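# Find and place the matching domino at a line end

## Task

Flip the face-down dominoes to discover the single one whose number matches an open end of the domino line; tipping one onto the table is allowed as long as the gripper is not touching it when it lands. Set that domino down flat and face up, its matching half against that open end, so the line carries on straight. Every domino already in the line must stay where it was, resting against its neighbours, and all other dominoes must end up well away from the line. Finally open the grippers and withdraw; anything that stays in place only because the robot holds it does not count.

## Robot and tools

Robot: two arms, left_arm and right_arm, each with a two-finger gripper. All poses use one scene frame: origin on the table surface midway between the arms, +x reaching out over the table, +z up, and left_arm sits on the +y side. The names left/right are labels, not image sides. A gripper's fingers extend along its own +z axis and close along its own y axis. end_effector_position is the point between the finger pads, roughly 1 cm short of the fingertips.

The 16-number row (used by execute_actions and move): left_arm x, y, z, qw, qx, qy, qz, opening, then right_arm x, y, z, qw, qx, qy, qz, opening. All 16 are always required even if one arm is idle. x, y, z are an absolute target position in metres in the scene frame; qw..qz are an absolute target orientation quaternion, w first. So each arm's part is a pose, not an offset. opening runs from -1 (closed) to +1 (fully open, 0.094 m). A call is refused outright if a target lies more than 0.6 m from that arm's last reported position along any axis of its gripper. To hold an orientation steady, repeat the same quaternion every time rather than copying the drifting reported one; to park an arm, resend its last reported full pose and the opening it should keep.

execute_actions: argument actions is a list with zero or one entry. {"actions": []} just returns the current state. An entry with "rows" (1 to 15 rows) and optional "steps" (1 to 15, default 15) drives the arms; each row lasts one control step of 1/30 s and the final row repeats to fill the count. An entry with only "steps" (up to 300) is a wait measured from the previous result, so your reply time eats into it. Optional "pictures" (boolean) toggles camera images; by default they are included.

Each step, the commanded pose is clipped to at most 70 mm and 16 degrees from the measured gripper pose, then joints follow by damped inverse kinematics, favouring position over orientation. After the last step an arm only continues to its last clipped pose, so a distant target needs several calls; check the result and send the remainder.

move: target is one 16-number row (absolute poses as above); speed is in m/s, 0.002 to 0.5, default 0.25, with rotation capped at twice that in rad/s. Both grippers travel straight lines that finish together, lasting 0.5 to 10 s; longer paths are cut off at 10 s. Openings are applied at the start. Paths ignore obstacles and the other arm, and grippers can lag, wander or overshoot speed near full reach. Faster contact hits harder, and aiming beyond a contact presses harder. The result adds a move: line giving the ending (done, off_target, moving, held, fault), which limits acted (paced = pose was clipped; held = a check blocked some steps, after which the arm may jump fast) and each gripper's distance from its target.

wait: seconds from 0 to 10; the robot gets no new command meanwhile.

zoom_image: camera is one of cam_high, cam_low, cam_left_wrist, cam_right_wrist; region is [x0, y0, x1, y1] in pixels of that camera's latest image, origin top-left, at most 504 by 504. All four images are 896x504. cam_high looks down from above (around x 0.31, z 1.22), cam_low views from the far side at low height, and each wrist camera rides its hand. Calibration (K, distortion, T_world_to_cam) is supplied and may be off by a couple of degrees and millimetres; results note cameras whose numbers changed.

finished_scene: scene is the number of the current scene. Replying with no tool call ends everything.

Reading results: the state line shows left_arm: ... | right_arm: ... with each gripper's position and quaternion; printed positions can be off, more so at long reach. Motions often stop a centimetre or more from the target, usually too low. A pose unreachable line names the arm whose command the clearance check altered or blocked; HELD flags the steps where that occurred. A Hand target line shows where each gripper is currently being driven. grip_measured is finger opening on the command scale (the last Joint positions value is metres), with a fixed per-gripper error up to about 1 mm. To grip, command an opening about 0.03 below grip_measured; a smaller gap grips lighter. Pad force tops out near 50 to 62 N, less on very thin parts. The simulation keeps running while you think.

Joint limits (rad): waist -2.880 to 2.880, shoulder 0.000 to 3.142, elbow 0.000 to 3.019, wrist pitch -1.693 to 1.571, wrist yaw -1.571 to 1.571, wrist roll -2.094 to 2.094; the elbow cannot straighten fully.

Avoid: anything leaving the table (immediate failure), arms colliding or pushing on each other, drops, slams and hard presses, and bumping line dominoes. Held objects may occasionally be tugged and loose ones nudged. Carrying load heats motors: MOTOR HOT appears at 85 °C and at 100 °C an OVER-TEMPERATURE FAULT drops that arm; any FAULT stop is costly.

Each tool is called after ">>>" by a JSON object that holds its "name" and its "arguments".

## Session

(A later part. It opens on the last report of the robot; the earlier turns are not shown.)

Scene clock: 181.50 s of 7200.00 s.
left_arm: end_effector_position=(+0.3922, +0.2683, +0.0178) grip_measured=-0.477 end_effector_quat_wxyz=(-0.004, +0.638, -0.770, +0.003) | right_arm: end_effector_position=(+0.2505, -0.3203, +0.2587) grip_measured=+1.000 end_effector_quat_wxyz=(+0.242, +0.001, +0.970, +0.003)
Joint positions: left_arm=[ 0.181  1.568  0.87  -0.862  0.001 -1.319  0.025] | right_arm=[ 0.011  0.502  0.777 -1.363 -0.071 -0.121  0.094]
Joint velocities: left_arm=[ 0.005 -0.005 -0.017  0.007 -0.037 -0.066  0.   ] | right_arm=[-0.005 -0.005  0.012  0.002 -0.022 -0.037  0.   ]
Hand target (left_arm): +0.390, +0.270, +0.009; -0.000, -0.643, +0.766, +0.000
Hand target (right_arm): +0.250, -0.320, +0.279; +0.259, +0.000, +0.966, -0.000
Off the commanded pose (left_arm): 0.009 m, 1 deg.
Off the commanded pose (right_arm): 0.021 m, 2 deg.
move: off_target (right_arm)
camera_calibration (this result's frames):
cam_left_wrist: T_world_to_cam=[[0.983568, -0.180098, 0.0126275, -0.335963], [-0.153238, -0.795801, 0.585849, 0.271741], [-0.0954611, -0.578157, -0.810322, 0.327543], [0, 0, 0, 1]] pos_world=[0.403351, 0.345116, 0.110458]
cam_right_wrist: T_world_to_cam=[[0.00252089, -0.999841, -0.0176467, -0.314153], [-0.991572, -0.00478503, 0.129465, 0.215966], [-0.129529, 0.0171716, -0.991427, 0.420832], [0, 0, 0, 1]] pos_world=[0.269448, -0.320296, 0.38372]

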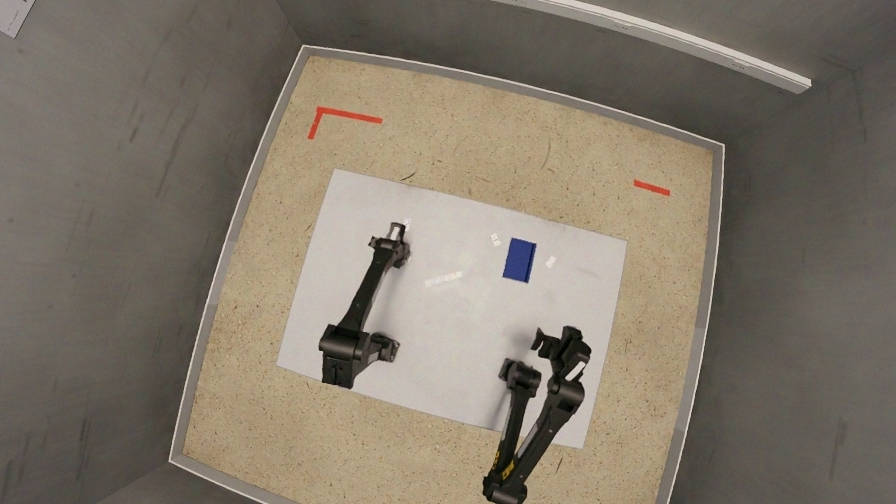

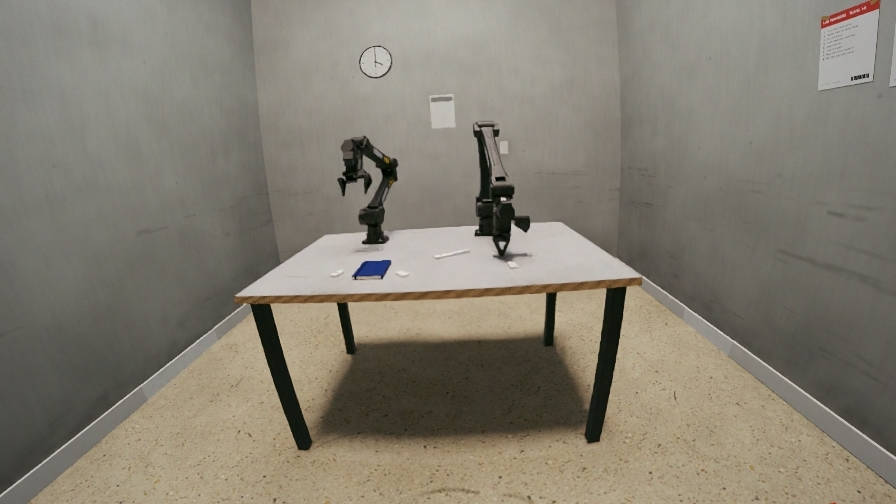

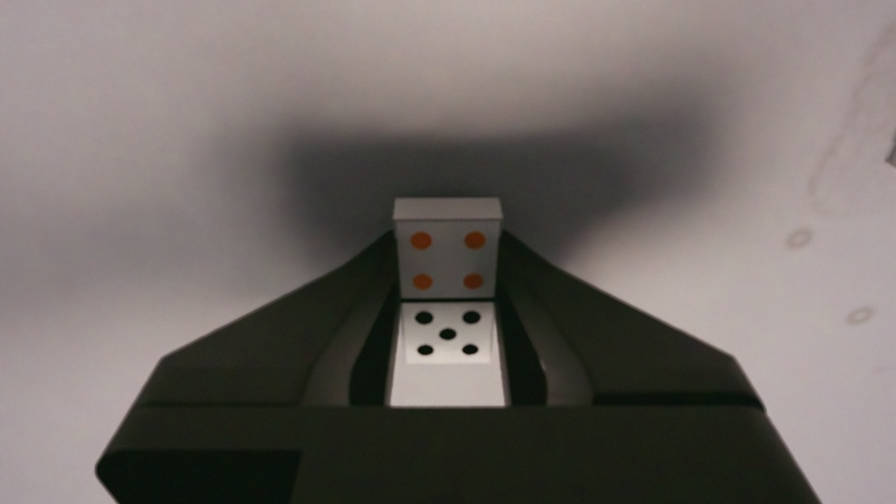

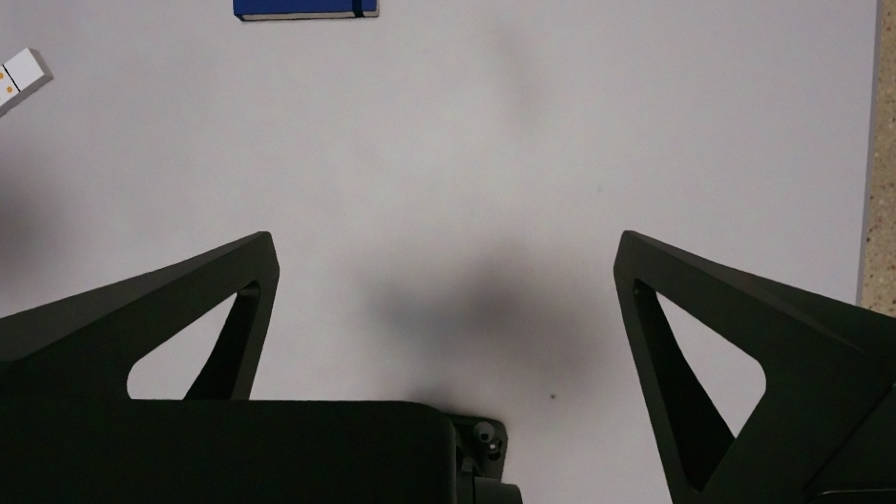

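>>> {"name": "move", "arguments": {"target": [0.39,0.27,0.006,0,-0.6428,0.766,0,-0.54,0.25,-0.32,0.28,0.259,0,0.966,0,1], "speed": 0.01}}

>>> {"name": "move", "arguments": {"target": [0.39,0.27,0.008,0,-0.6428,0.766,0,0.0,0.25,-0.32,0.28,0.259,0,0.966,0,1], "speed": 0.01}}

>>> {"name": "move", "arguments": {"target": [0.39,0.27,0.06,0,-0.6428,0.766,0,0.0,0.25,-0.32,0.28,0.259,0,0.966,0,1], "speed": 0.1}}

>>> {"name": "move", "arguments": {"target": [0.39,0.27,0.06,0,0.0872,0.9962,0,0.0,0.25,-0.32,0.28,0.259,0,0.966,0,1], "speed": 0.5}}

>>> {"name": "move", "arguments": {"target": [0.39,0.27,0.05,0,0.766,0.6428,0,0.0,0.25,-0.32,0.28,0.259,0,0.966,0,1], "speed": 0.5}}

Scene clock: 189.17 s of 7200.00 s.
left_arm: end_effector_position=(+0.3937, +0.2684, +0.0159) grip_measured=-0.477 end_effector_quat_wxyz=(-0.005, +0.638, -0.770, +0.004) | right_arm: end_effector_position=(+0.2505, -0.3203, +0.2587) grip_measured=+1.000 end_effector_quat_wxyz=(+0.242, +0.001, +0.970, +0.003)
Joint positions: left_arm=[ 0.181  1.574  0.87  -0.854  0.001 -1.319  0.025] | right_arm=[ 0.011  0.502  0.777 -1.363 -0.071 -0.121  0.094]
Joint velocities: left_arm=[ 0.005 -0.005  0.007 -0.002  0.007 -0.007  0.   ] | right_arm=[-0.005 -0.005 -0.012  0.007 -0.007 -0.066  0.   ]
Hand target (left_arm): +0.390, +0.270, +0.006; -0.000, -0.643, +0.766, +0.000
Hand target (right_arm): +0.250, -0.320, +0.279; +0.259, +0.000, +0.966, -0.000
Off the commanded pose (left_arm): 0.011 m, 1 deg.
Off the commanded pose (right_arm): 0.021 m, 2 deg.
After step 90, 2.30 s passed at rest.
move: off_target (left_arm, right_arm)
camera_calibration (this result's frames):
cam_left_wrist: T_world_to_cam=[[0.983519, -0.180101, 0.0159557, -0.337474], [-0.155244, -0.795935, 0.585139, 0.274017], [-0.0926844, -0.577972, -0.810776, 0.325064], [0, 0, 0, 1]] pos_world=[0.40458, 0.345198, 0.108601]
cam_right_wrist: T_world_to_cam=[[0.00252089, -0.999841, -0.0176467, -0.314153], [-0.991572, -0.00478503, 0.129465, 0.215966], [-0.129529, 0.0171716, -0.991427, 0.420832], [0, 0, 0, 1]] pos_world=[0.269448, -0.320296, 0.38372]

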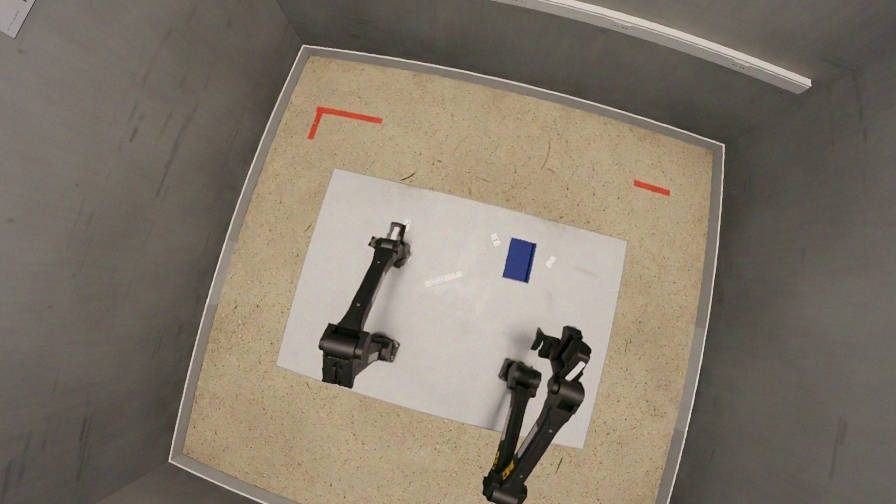

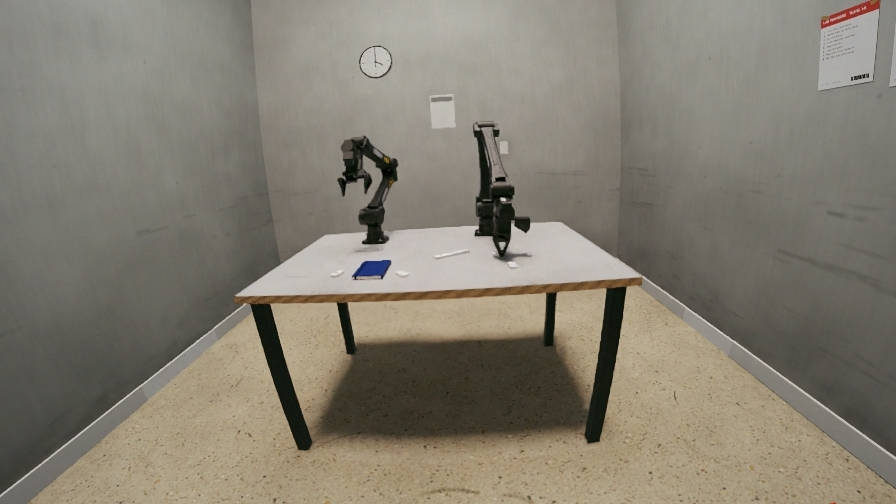

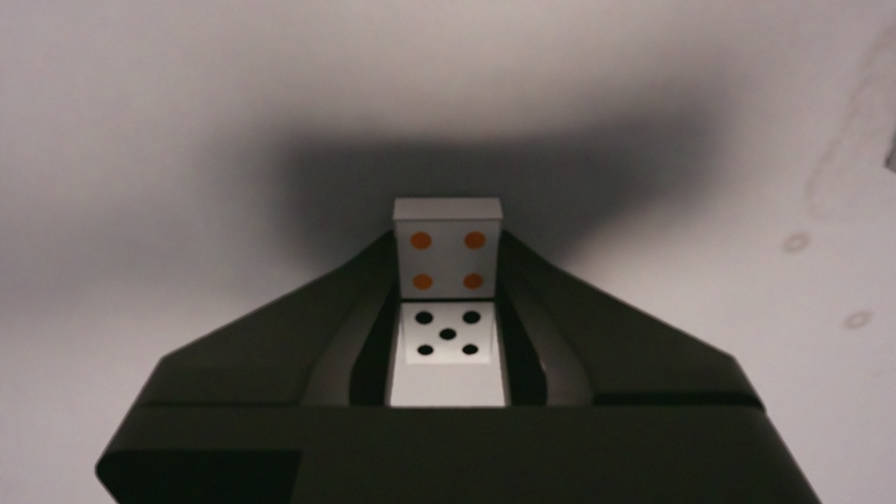

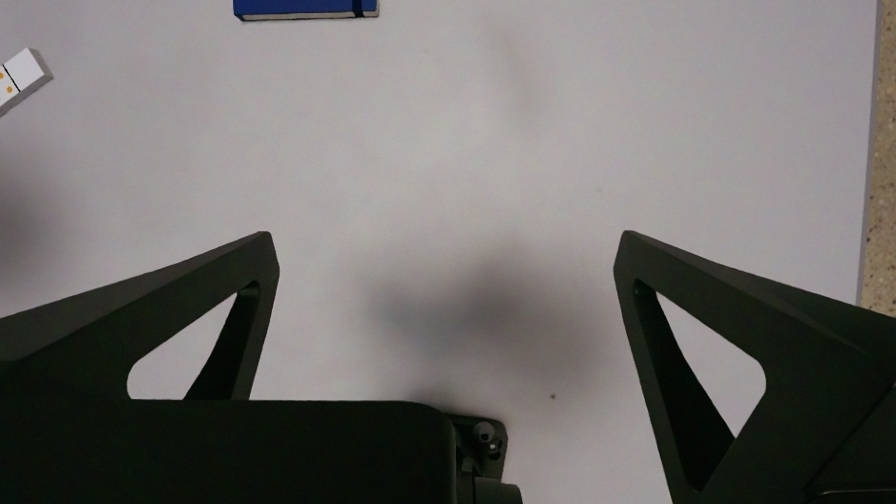

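Scene clock: 191.53 s of 7200.00 s.
left_arm: end_effector_position=(+0.3937, +0.2684, +0.0159) grip_measured=-0.002 end_effector_quat_wxyz=(-0.005, +0.638, -0.770, +0.004) | right_arm: end_effector_position=(+0.2505, -0.3203, +0.2587) grip_measured=+1.000 end_effector_quat_wxyz=(+0.242, +0.001, +0.970, +0.003)
Joint positions: left_arm=[ 0.181  1.574  0.87  -0.854  0.001 -1.319  0.047] | right_arm=[ 0.011  0.502  0.777 -1.363 -0.071 -0.121  0.094]
Joint velocities: left_arm=[-0.015 -0.015 -0.002 -0.007 -0.022 -0.007 -0.001] | right_arm=[-0.005  0.015  0.002 -0.007  0.022  0.007  0.   ]
Hand target (left_arm): +0.390, +0.270, +0.008; -0.000, -0.643, +0.766, -0.000
Hand target (right_arm): +0.250, -0.320, +0.279; +0.259, +0.000, +0.966, -0.000
Off the commanded pose (left_arm): 0.009 m, 1 deg.
Off the commanded pose (right_arm): 0.021 m, 2 deg.
move: off_target (right_arm)
camera_calibration (this result's frames):
cam_left_wrist: T_world_to_cam=[[0.983519, -0.180101, 0.0159557, -0.337474], [-0.155244, -0.795935, 0.585139, 0.274017], [-0.0926844, -0.577972, -0.810776, 0.325064], [0, 0, 0, 1]] pos_world=[0.40458, 0.345198, 0.108601]
cam_right_wrist: T_world_to_cam=[[0.00252089, -0.999841, -0.0176467, -0.314153], [-0.991572, -0.00478503, 0.129465, 0.215966], [-0.129529, 0.0171716, -0.991427, 0.420832], [0, 0, 0, 1]] pos_world=[0.269448, -0.320296, 0.38372]

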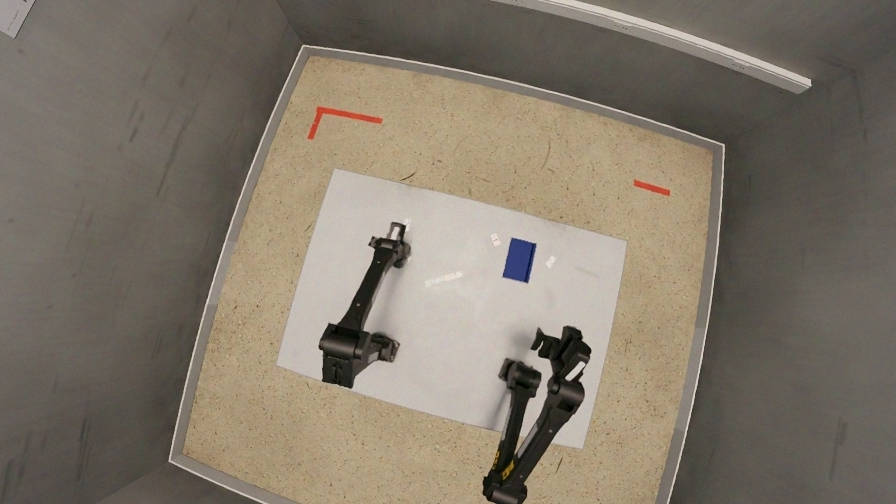

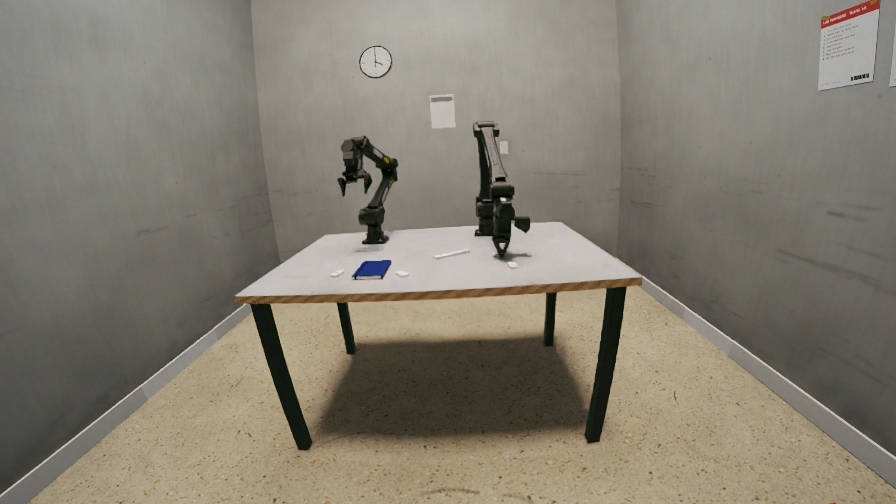

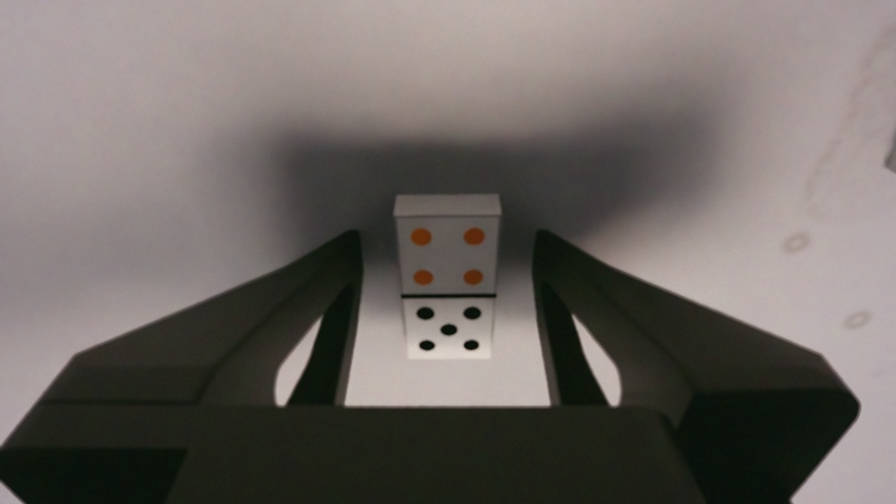

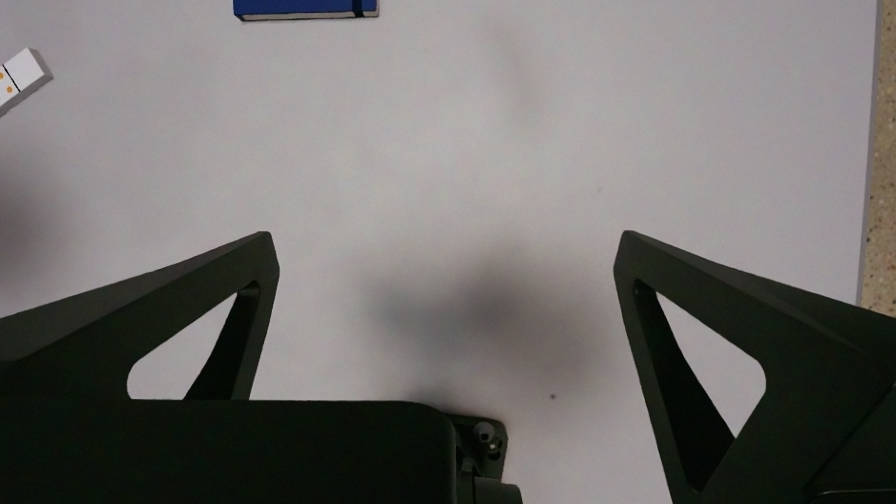

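Scene clock: 192.33 s of 7200.00 s.
left_arm: end_effector_position=(+0.3694, +0.2668, +0.0411) grip_measured=-0.002 end_effector_quat_wxyz=(+0.019, +0.638, -0.769, -0.013) | right_arm: end_effector_position=(+0.2505, -0.3203, +0.2587) grip_measured=+1.000 end_effector_quat_wxyz=(+0.242, +0.001, +0.970, +0.003)
Joint positions: left_arm=[ 0.181  1.504  0.87  -0.982  0.001 -1.319  0.047] | right_arm=[ 0.011  0.502  0.777 -1.363 -0.071 -0.121  0.094]
Joint velocities: left_arm=[-0.015 -0.005 -0.012  0.002 -0.022 -0.007 -0.   ] | right_arm=[ 0.005 -0.005 -0.007  0.002  0.007 -0.022  0.   ]
Hand target (left_arm): +0.389, +0.270, +0.060; +0.000, -0.643, +0.766, -0.000
Hand target (right_arm): +0.250, -0.320, +0.279; +0.259, +0.000, +0.966, -0.000
Off the commanded pose (left_arm): 0.028 m, 3 deg.
Off the commanded pose (right_arm): 0.021 m, 2 deg.
move: off_target (left_arm, right_arm)
camera_calibration (this result's frames):
cam_left_wrist: T_world_to_cam=[[0.9828, -0.180149, -0.0406177, -0.311584], [-0.120833, -0.793643, 0.596264, 0.240425], [-0.139652, -0.5811, -0.801761, 0.360096], [0, 0, 0, 1]] pos_world=[0.385564, 0.343932, 0.132698]
cam_right_wrist: T_world_to_cam=[[0.00252089, -0.999841, -0.0176467, -0.314153], [-0.991572, -0.00478503, 0.129465, 0.215966], [-0.129529, 0.0171716, -0.991427, 0.420832], [0, 0, 0, 1]] pos_world=[0.269448, -0.320296, 0.38372]

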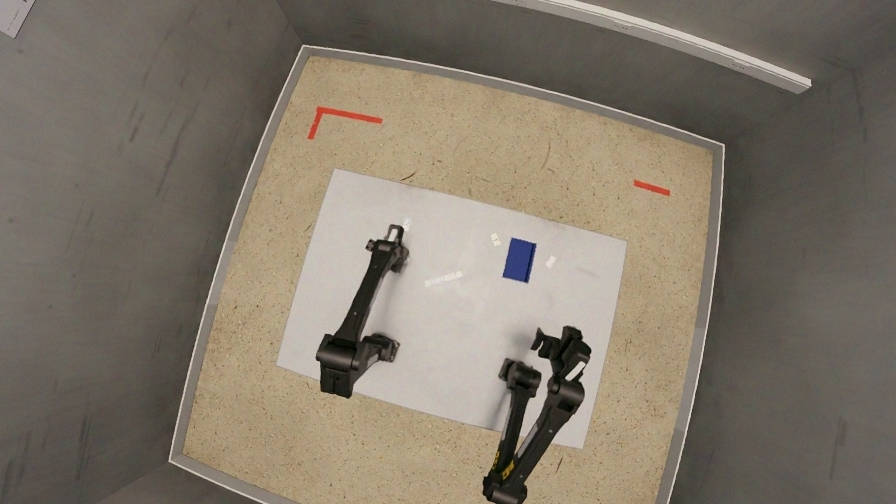

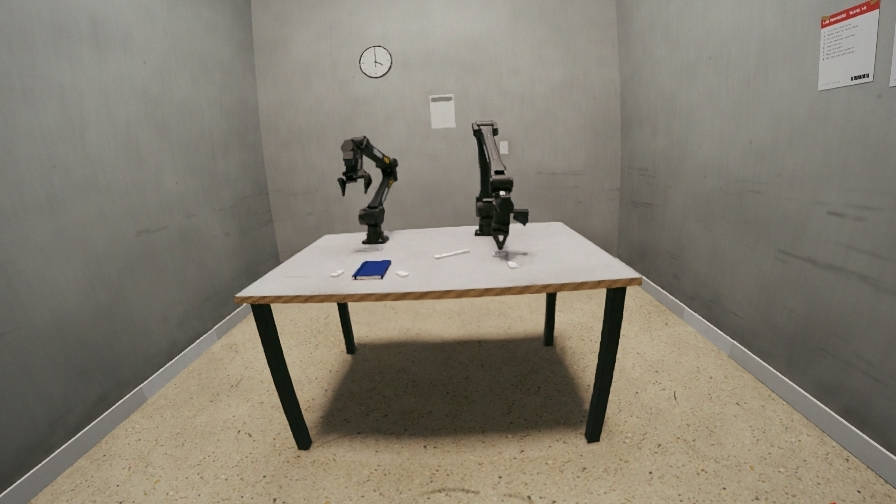

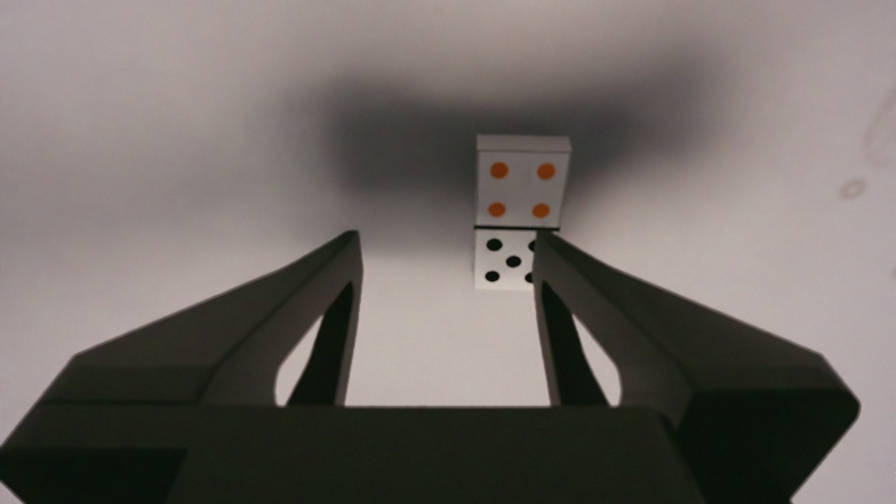

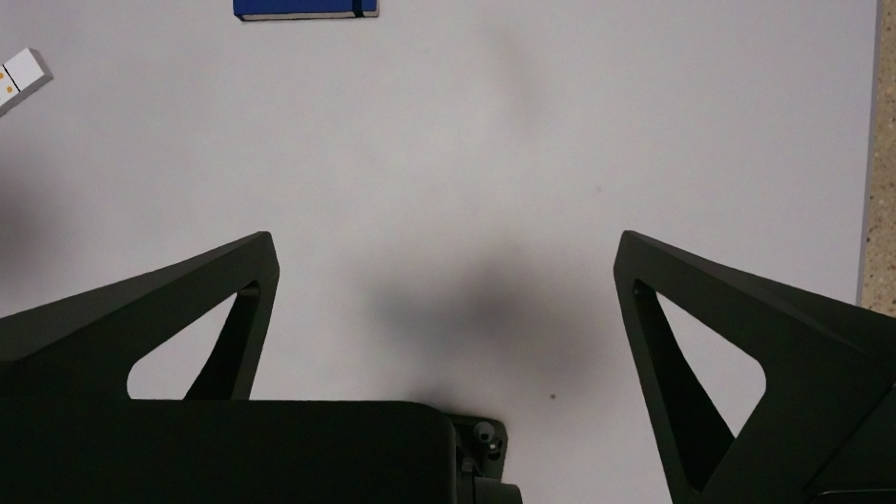

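Scene clock: 194.63 s of 7200.00 s.
left_arm: end_effector_position=(+0.3693, +0.2678, +0.0411) grip_measured=-0.002 end_effector_quat_wxyz=(-0.023, +0.083, +0.996, -0.001) | right_arm: end_effector_position=(+0.2505, -0.3203, +0.2587) grip_measured=+1.000 end_effector_quat_wxyz=(+0.242, +0.001, +0.970, +0.003)
Joint positions: left_arm=[ 0.181  1.504  0.87  -0.982 -0.005  0.233  0.047] | right_arm=[ 0.011  0.502  0.777 -1.363 -0.071 -0.121  0.094]
Joint velocities: left_arm=[ 0.005  0.015 -0.002  0.007  0.051 -0.022  0.   ] | right_arm=[-0.015 -0.005 -0.017 -0.007 -0.007 -0.007  0.   ]
Hand target (left_arm): +0.389, +0.270, +0.060; +0.000, +0.087, +0.996, +0.000
Hand target (right_arm): +0.250, -0.320, +0.279; +0.259, +0.000, +0.966, -0.000
Off the commanded pose (left_arm): 0.028 m, 3 deg.
Off the commanded pose (right_arm): 0.021 m, 2 deg.
move: off_target (left_arm, right_arm)
camera_calibration (this result's frames):
cam_left_wrist: T_world_to_cam=[[-0.16127, -0.986874, 0.00849239, 0.325212], [-0.771463, 0.131426, 0.622553, 0.23269], [-0.615497, 0.0938474, -0.782531, 0.354869], [0, 0, 0, 1]] pos_world=[0.450379, 0.257059, 0.130073]
cam_right_wrist: T_world_to_cam=[[0.00252089, -0.999841, -0.0176467, -0.314153], [-0.991572, -0.00478503, 0.129465, 0.215966], [-0.129529, 0.0171716, -0.991427, 0.420832], [0, 0, 0, 1]] pos_world=[0.269448, -0.320296, 0.38372]

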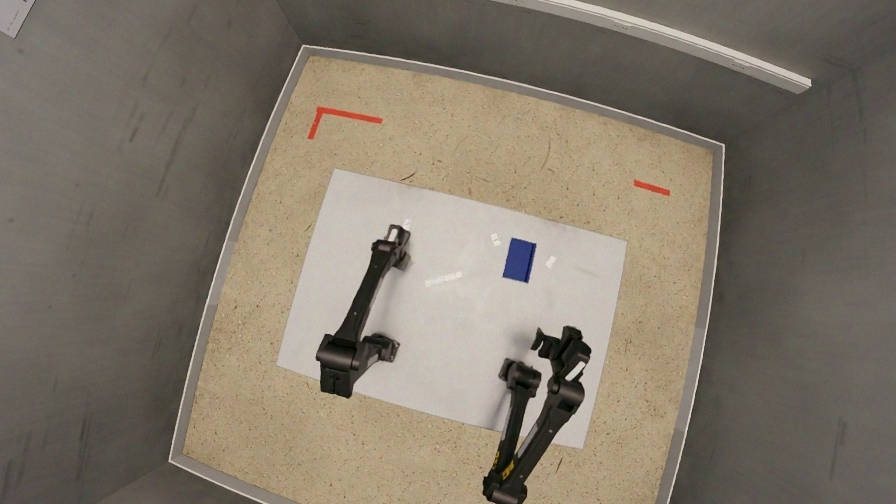

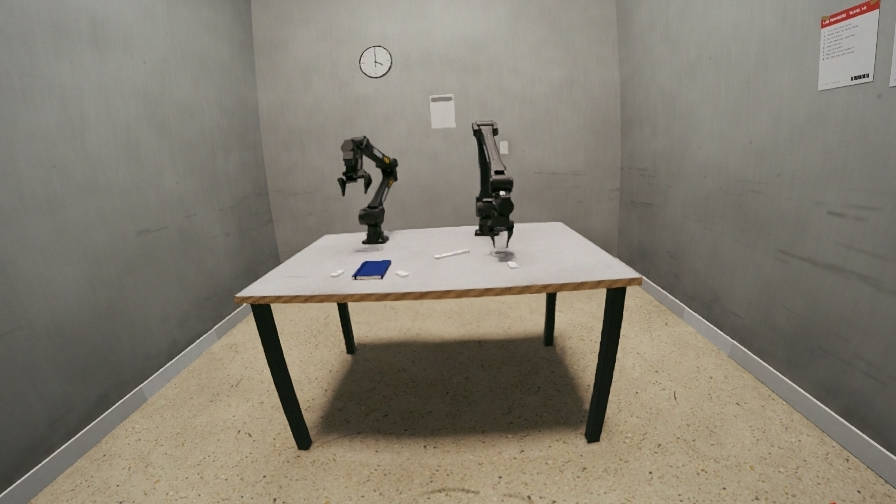

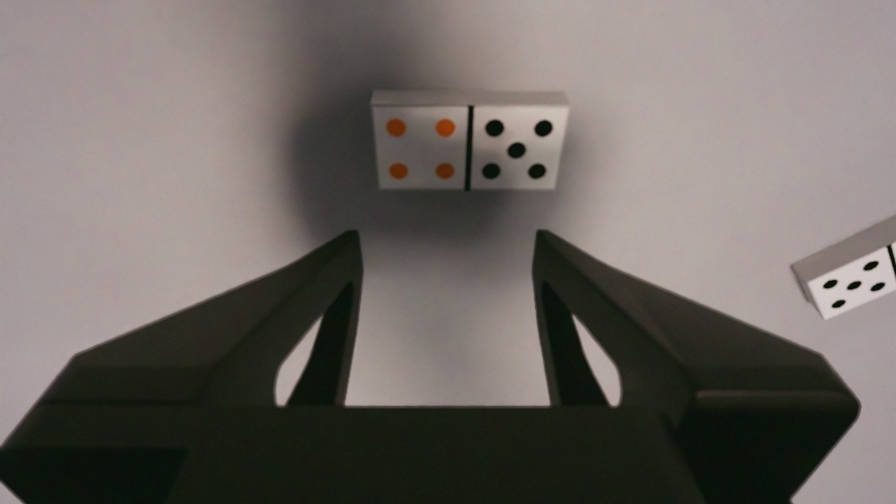

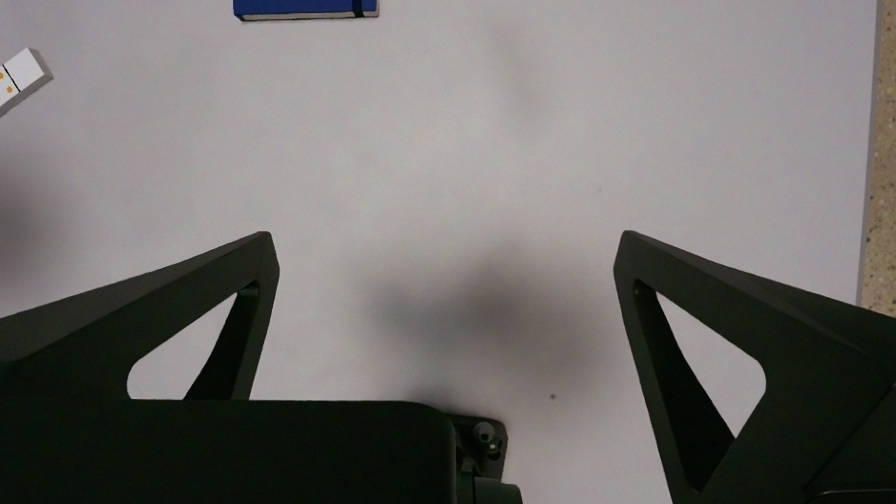

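Scene clock: 196.97 s of 7200.00 s.
left_arm: end_effector_position=(+0.3693, +0.2679, +0.0411) grip_measured=-0.002 end_effector_quat_wxyz=(-0.015, +0.763, +0.646, -0.017) | right_arm: end_effector_position=(+0.2505, -0.3203, +0.2587) grip_measured=+1.000 end_effector_quat_wxyz=(+0.242, +0.001, +0.970, +0.003)
Joint positions: left_arm=[ 0.181  1.504  0.87  -0.982 -0.005  1.804  0.047] | right_arm=[ 0.011  0.502  0.777 -1.363 -0.071 -0.121  0.094]
Joint velocities: left_arm=[-0.005 -0.005 -0.012 -0.012  0.022  0.081  0.001] | right_arm=[ 0.015  0.005  0.002  0.002 -0.037 -0.022  0.   ]
Hand target (left_arm): +0.389, +0.270, +0.051; -0.000, +0.766, +0.643, +0.000
Hand target (right_arm): +0.250, -0.320, +0.279; +0.259, +0.000, +0.966, -0.000
Off the commanded pose (left_arm): 0.023 m, 3 deg.
Off the commanded pose (right_arm): 0.021 m, 2 deg.
move: off_target (left_arm, right_arm)
camera_calibration (this result's frames):
cam_left_wrist: T_world_to_cam=[[-0.985754, 0.161225, 0.0479148, 0.320573], [0.158751, 0.797744, 0.581724, -0.287661], [0.0555645, 0.581043, -0.811974, -0.0222595], [0, 0, 0, 1]] pos_world=[0.36291, 0.19073, 0.133905]
cam_right_wrist: T_world_to_cam=[[0.00252089, -0.999841, -0.0176467, -0.314153], [-0.991572, -0.00478503, 0.129465, 0.215966], [-0.129529, 0.0171716, -0.991427, 0.420832], [0, 0, 0, 1]] pos_world=[0.269448, -0.320296, 0.38372]

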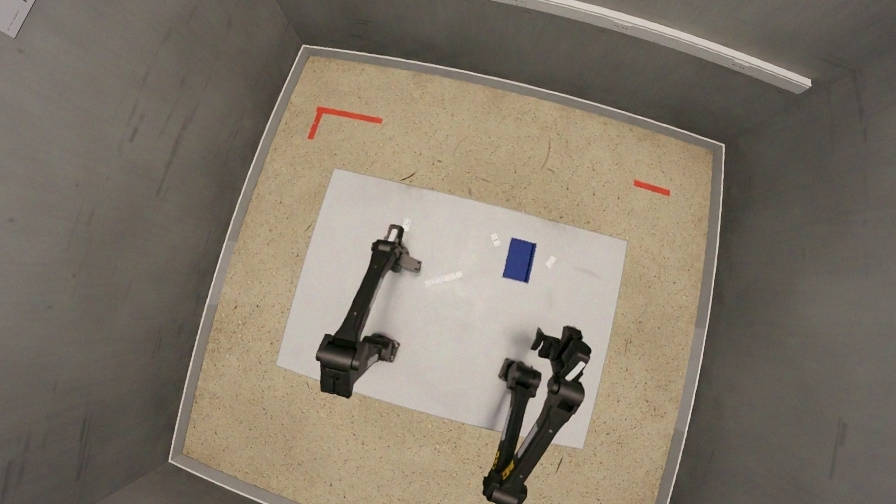

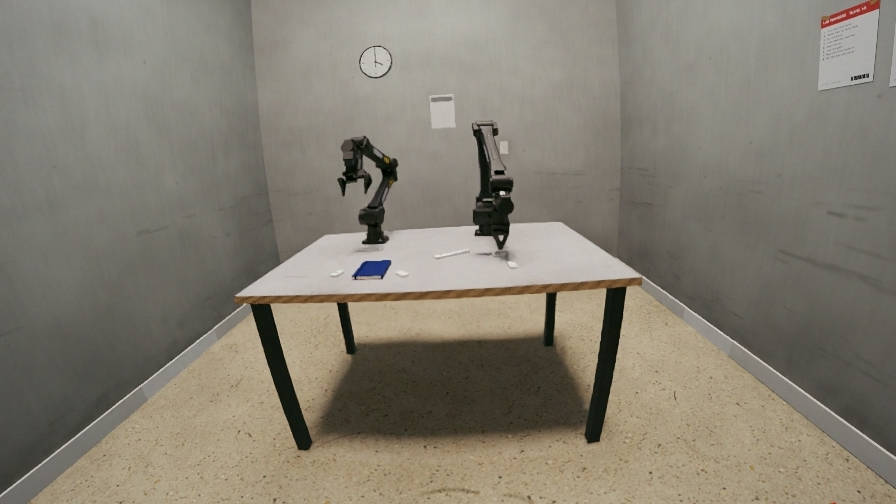

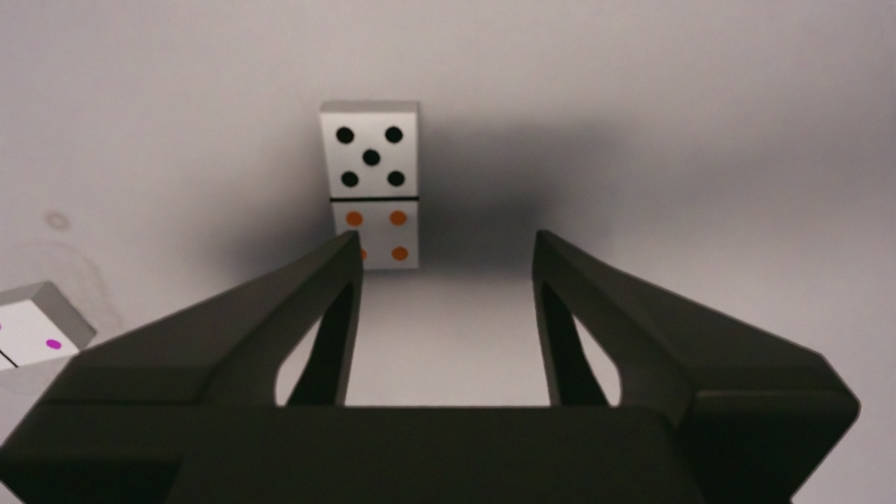

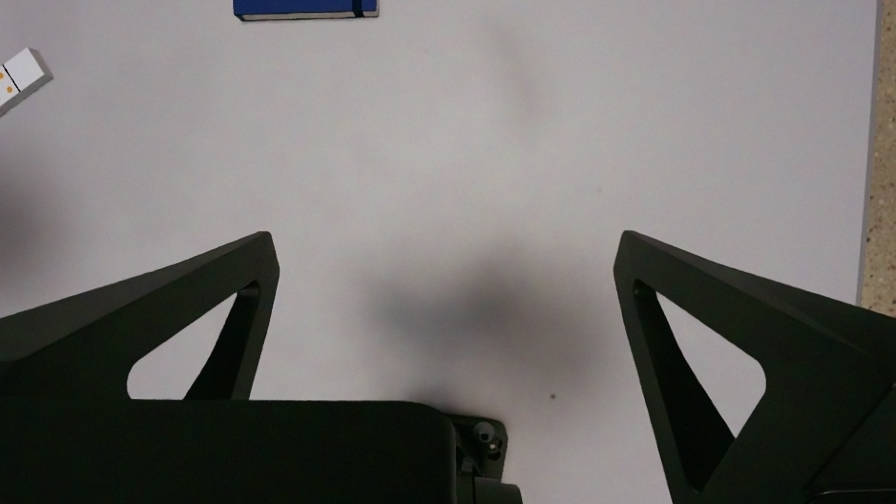

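>>> {"name": "move", "arguments": {"target": [0.392,0.27,0.03,0,0.766,0.6428,0,0.3,0.25,-0.32,0.28,0.259,0,0.966,0,1], "speed": 0.03}}

Scene clock: 201.00 s of 7200.00 s.
left_arm: end_effector_position=(+0.3804, +0.2685, +0.0305) grip_measured=+0.298 end_effector_quat_wxyz=(-0.007, +0.764, +0.645, -0.006) | right_arm: end_effector_position=(+0.2505, -0.3203, +0.2587) grip_measured=+1.000 end_effector_quat_wxyz=(+0.242, +0.001, +0.970, +0.003)
Joint positions: left_arm=[ 0.181  1.533  0.87  -0.926 -0.004  1.806  0.061] | right_arm=[ 0.011  0.502  0.777 -1.363 -0.071 -0.121  0.094]
Joint velocities: left_arm=[-0.005  0.015 -0.007  0.007 -0.066 -0.051 -0.   ] | right_arm=[ 0.005 -0.005 -0.007 -0.007  0.022  0.007  0.   ]
Hand target (left_arm): +0.392, +0.270, +0.030; -0.000, +0.766, +0.643, +0.000
Hand target (right_arm): +0.250, -0.320, +0.279; +0.259, +0.000, +0.966, -0.000
Off the commanded pose (left_arm): 0.012 m, 1 deg.
Off the commanded pose (right_arm): 0.021 m, 2 deg.
move: off_target (left_arm, right_arm)
camera_calibration (this result's frames):
cam_left_wrist: T_world_to_cam=[[-0.986262, 0.1638, 0.0213782, 0.332212], [0.145046, 0.796785, 0.586596, -0.278434], [0.0790505, 0.581639, -0.809597, -0.0409737], [0, 0, 0, 1]] pos_world=[0.371273, 0.191268, 0.123054]
cam_right_wrist: T_world_to_cam=[[0.00252089, -0.999841, -0.0176467, -0.314153], [-0.991572, -0.00478503, 0.129465, 0.215966], [-0.129529, 0.0171716, -0.991427, 0.420832], [0, 0, 0, 1]] pos_world=[0.269448, -0.320296, 0.38372]

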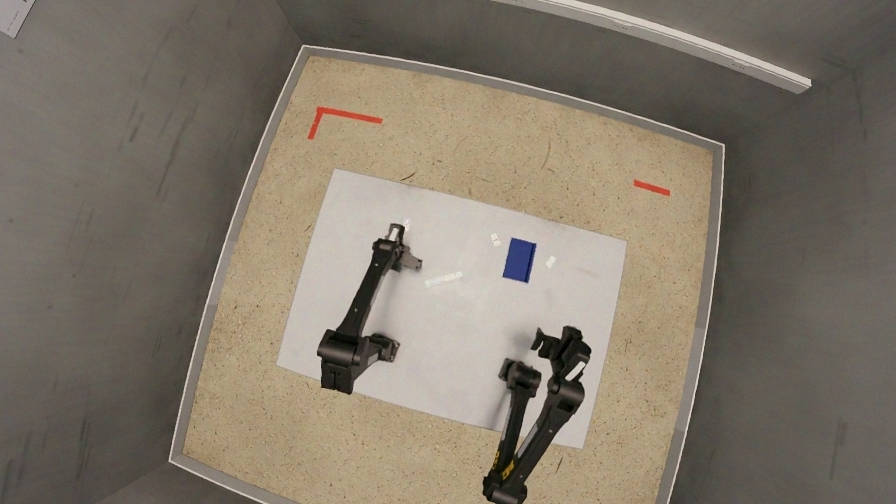

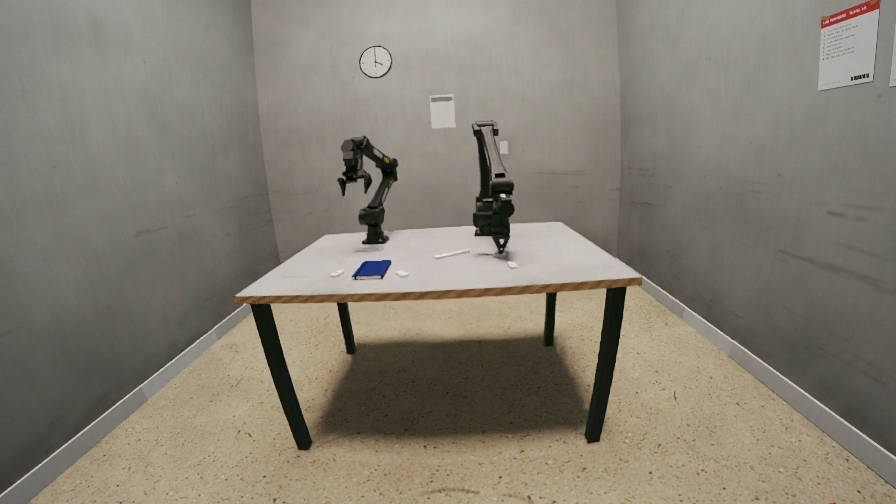

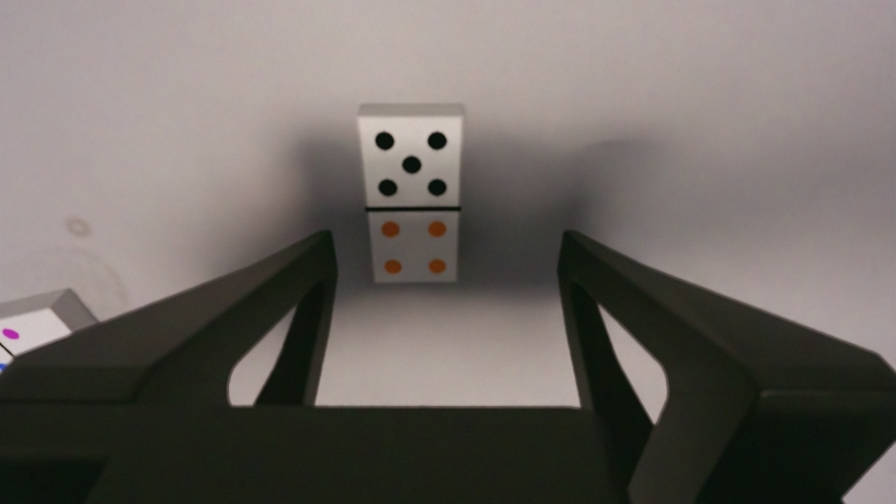

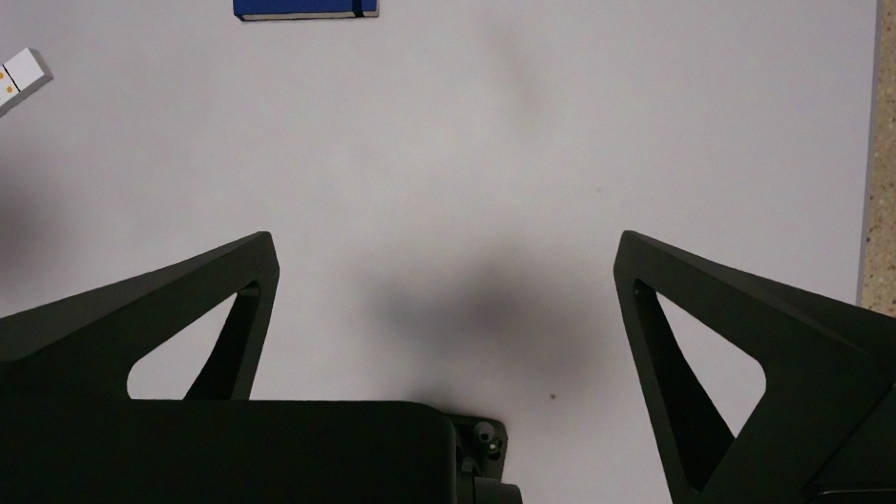

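>>> {"name": "move", "arguments": {"target": [0.389,0.26,0.005,0,0.766,0.6428,0,0.3,0.25,-0.32,0.28,0.259,0,0.966,0,1], "speed": 0.025}}

Scene clock: 204.50 s of 7200.00 s.
left_arm: end_effector_position=(+0.3912, +0.2642, +0.0141) grip_measured=+0.298 end_effector_quat_wxyz=(+0.002, +0.766, +0.643, +0.006) | right_arm: end_effector_position=(+0.2505, -0.3203, +0.2587) grip_measured=+1.000 end_effector_quat_wxyz=(+0.242, +0.001, +0.970, +0.003)
Joint positions: left_arm=[ 0.168  1.572  0.862 -0.849 -0.004  1.799  0.061] | right_arm=[ 0.011  0.502  0.777 -1.363 -0.071 -0.121  0.094]
Joint velocities: left_arm=[-0.015  0.005 -0.012  0.022  0.007 -0.037 -0.001] | right_arm=[ 0.005  0.015  0.012  0.017  0.081 -0.022  0.   ]
Hand target (left_arm): +0.389, +0.260, +0.005; +0.000, +0.766, +0.643, +0.000
Hand target (right_arm): +0.250, -0.320, +0.279; +0.259, +0.000, +0.966, -0.000
Off the commanded pose (left_arm): 0.010 m, 1 deg.
Off the commanded pose (right_arm): 0.021 m, 2 deg.
move: off_target (right_arm)
camera_calibration (this result's frames):
cam_left_wrist: T_world_to_cam=[[-0.985582, 0.169053, -0.00697696, 0.342744], [0.132214, 0.795227, 0.59172, -0.261595], [0.10558, 0.582267, -0.806113, -0.0631979], [0, 0, 0, 1]] pos_world=[0.379061, 0.186884, 0.106238]
cam_right_wrist: T_world_to_cam=[[0.00252089, -0.999841, -0.0176467, -0.314153], [-0.991572, -0.00478503, 0.129465, 0.215966], [-0.129529, 0.0171716, -0.991427, 0.420832], [0, 0, 0, 1]] pos_world=[0.269448, -0.320296, 0.38372]

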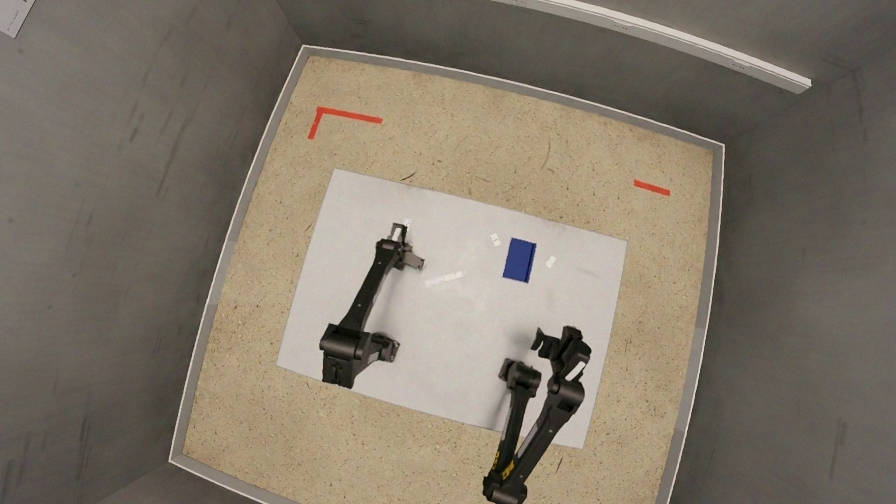

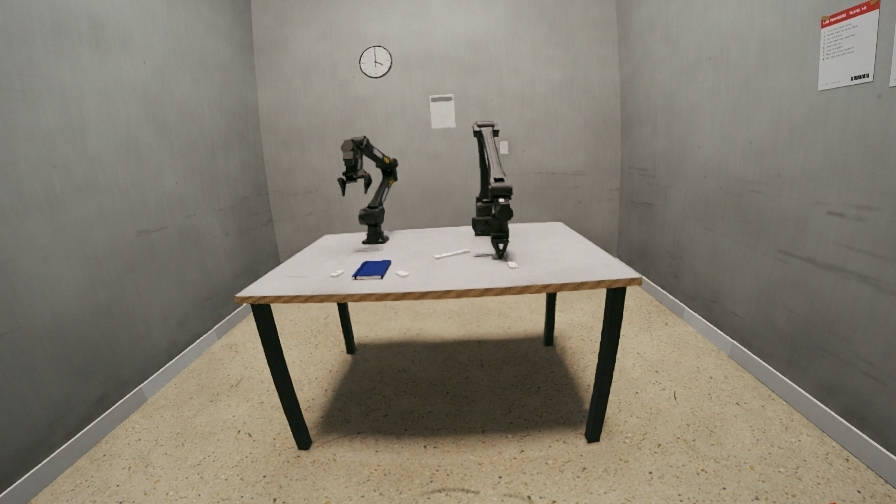

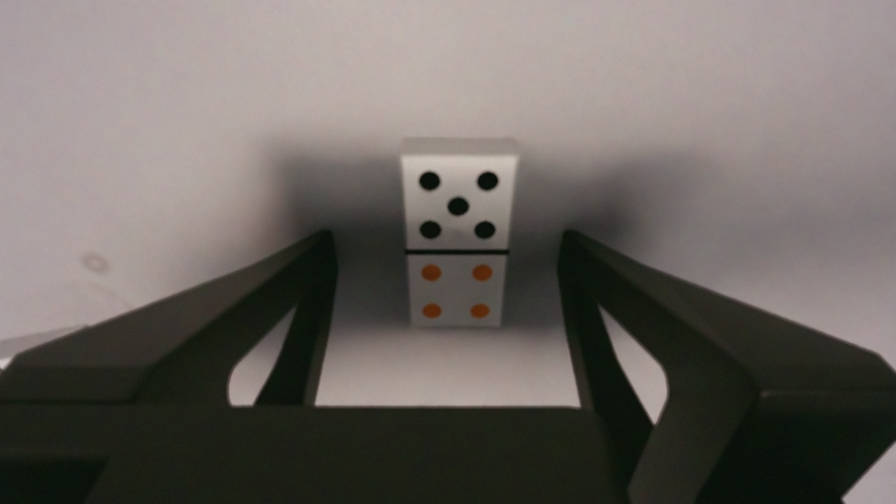

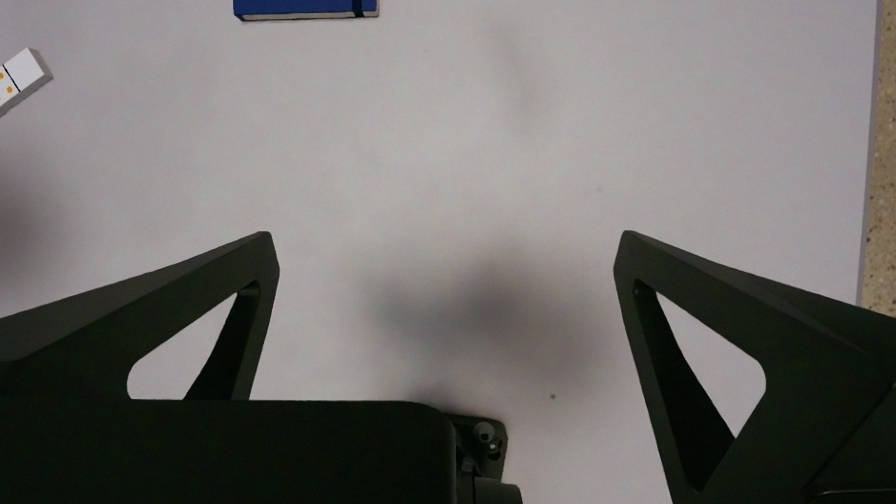

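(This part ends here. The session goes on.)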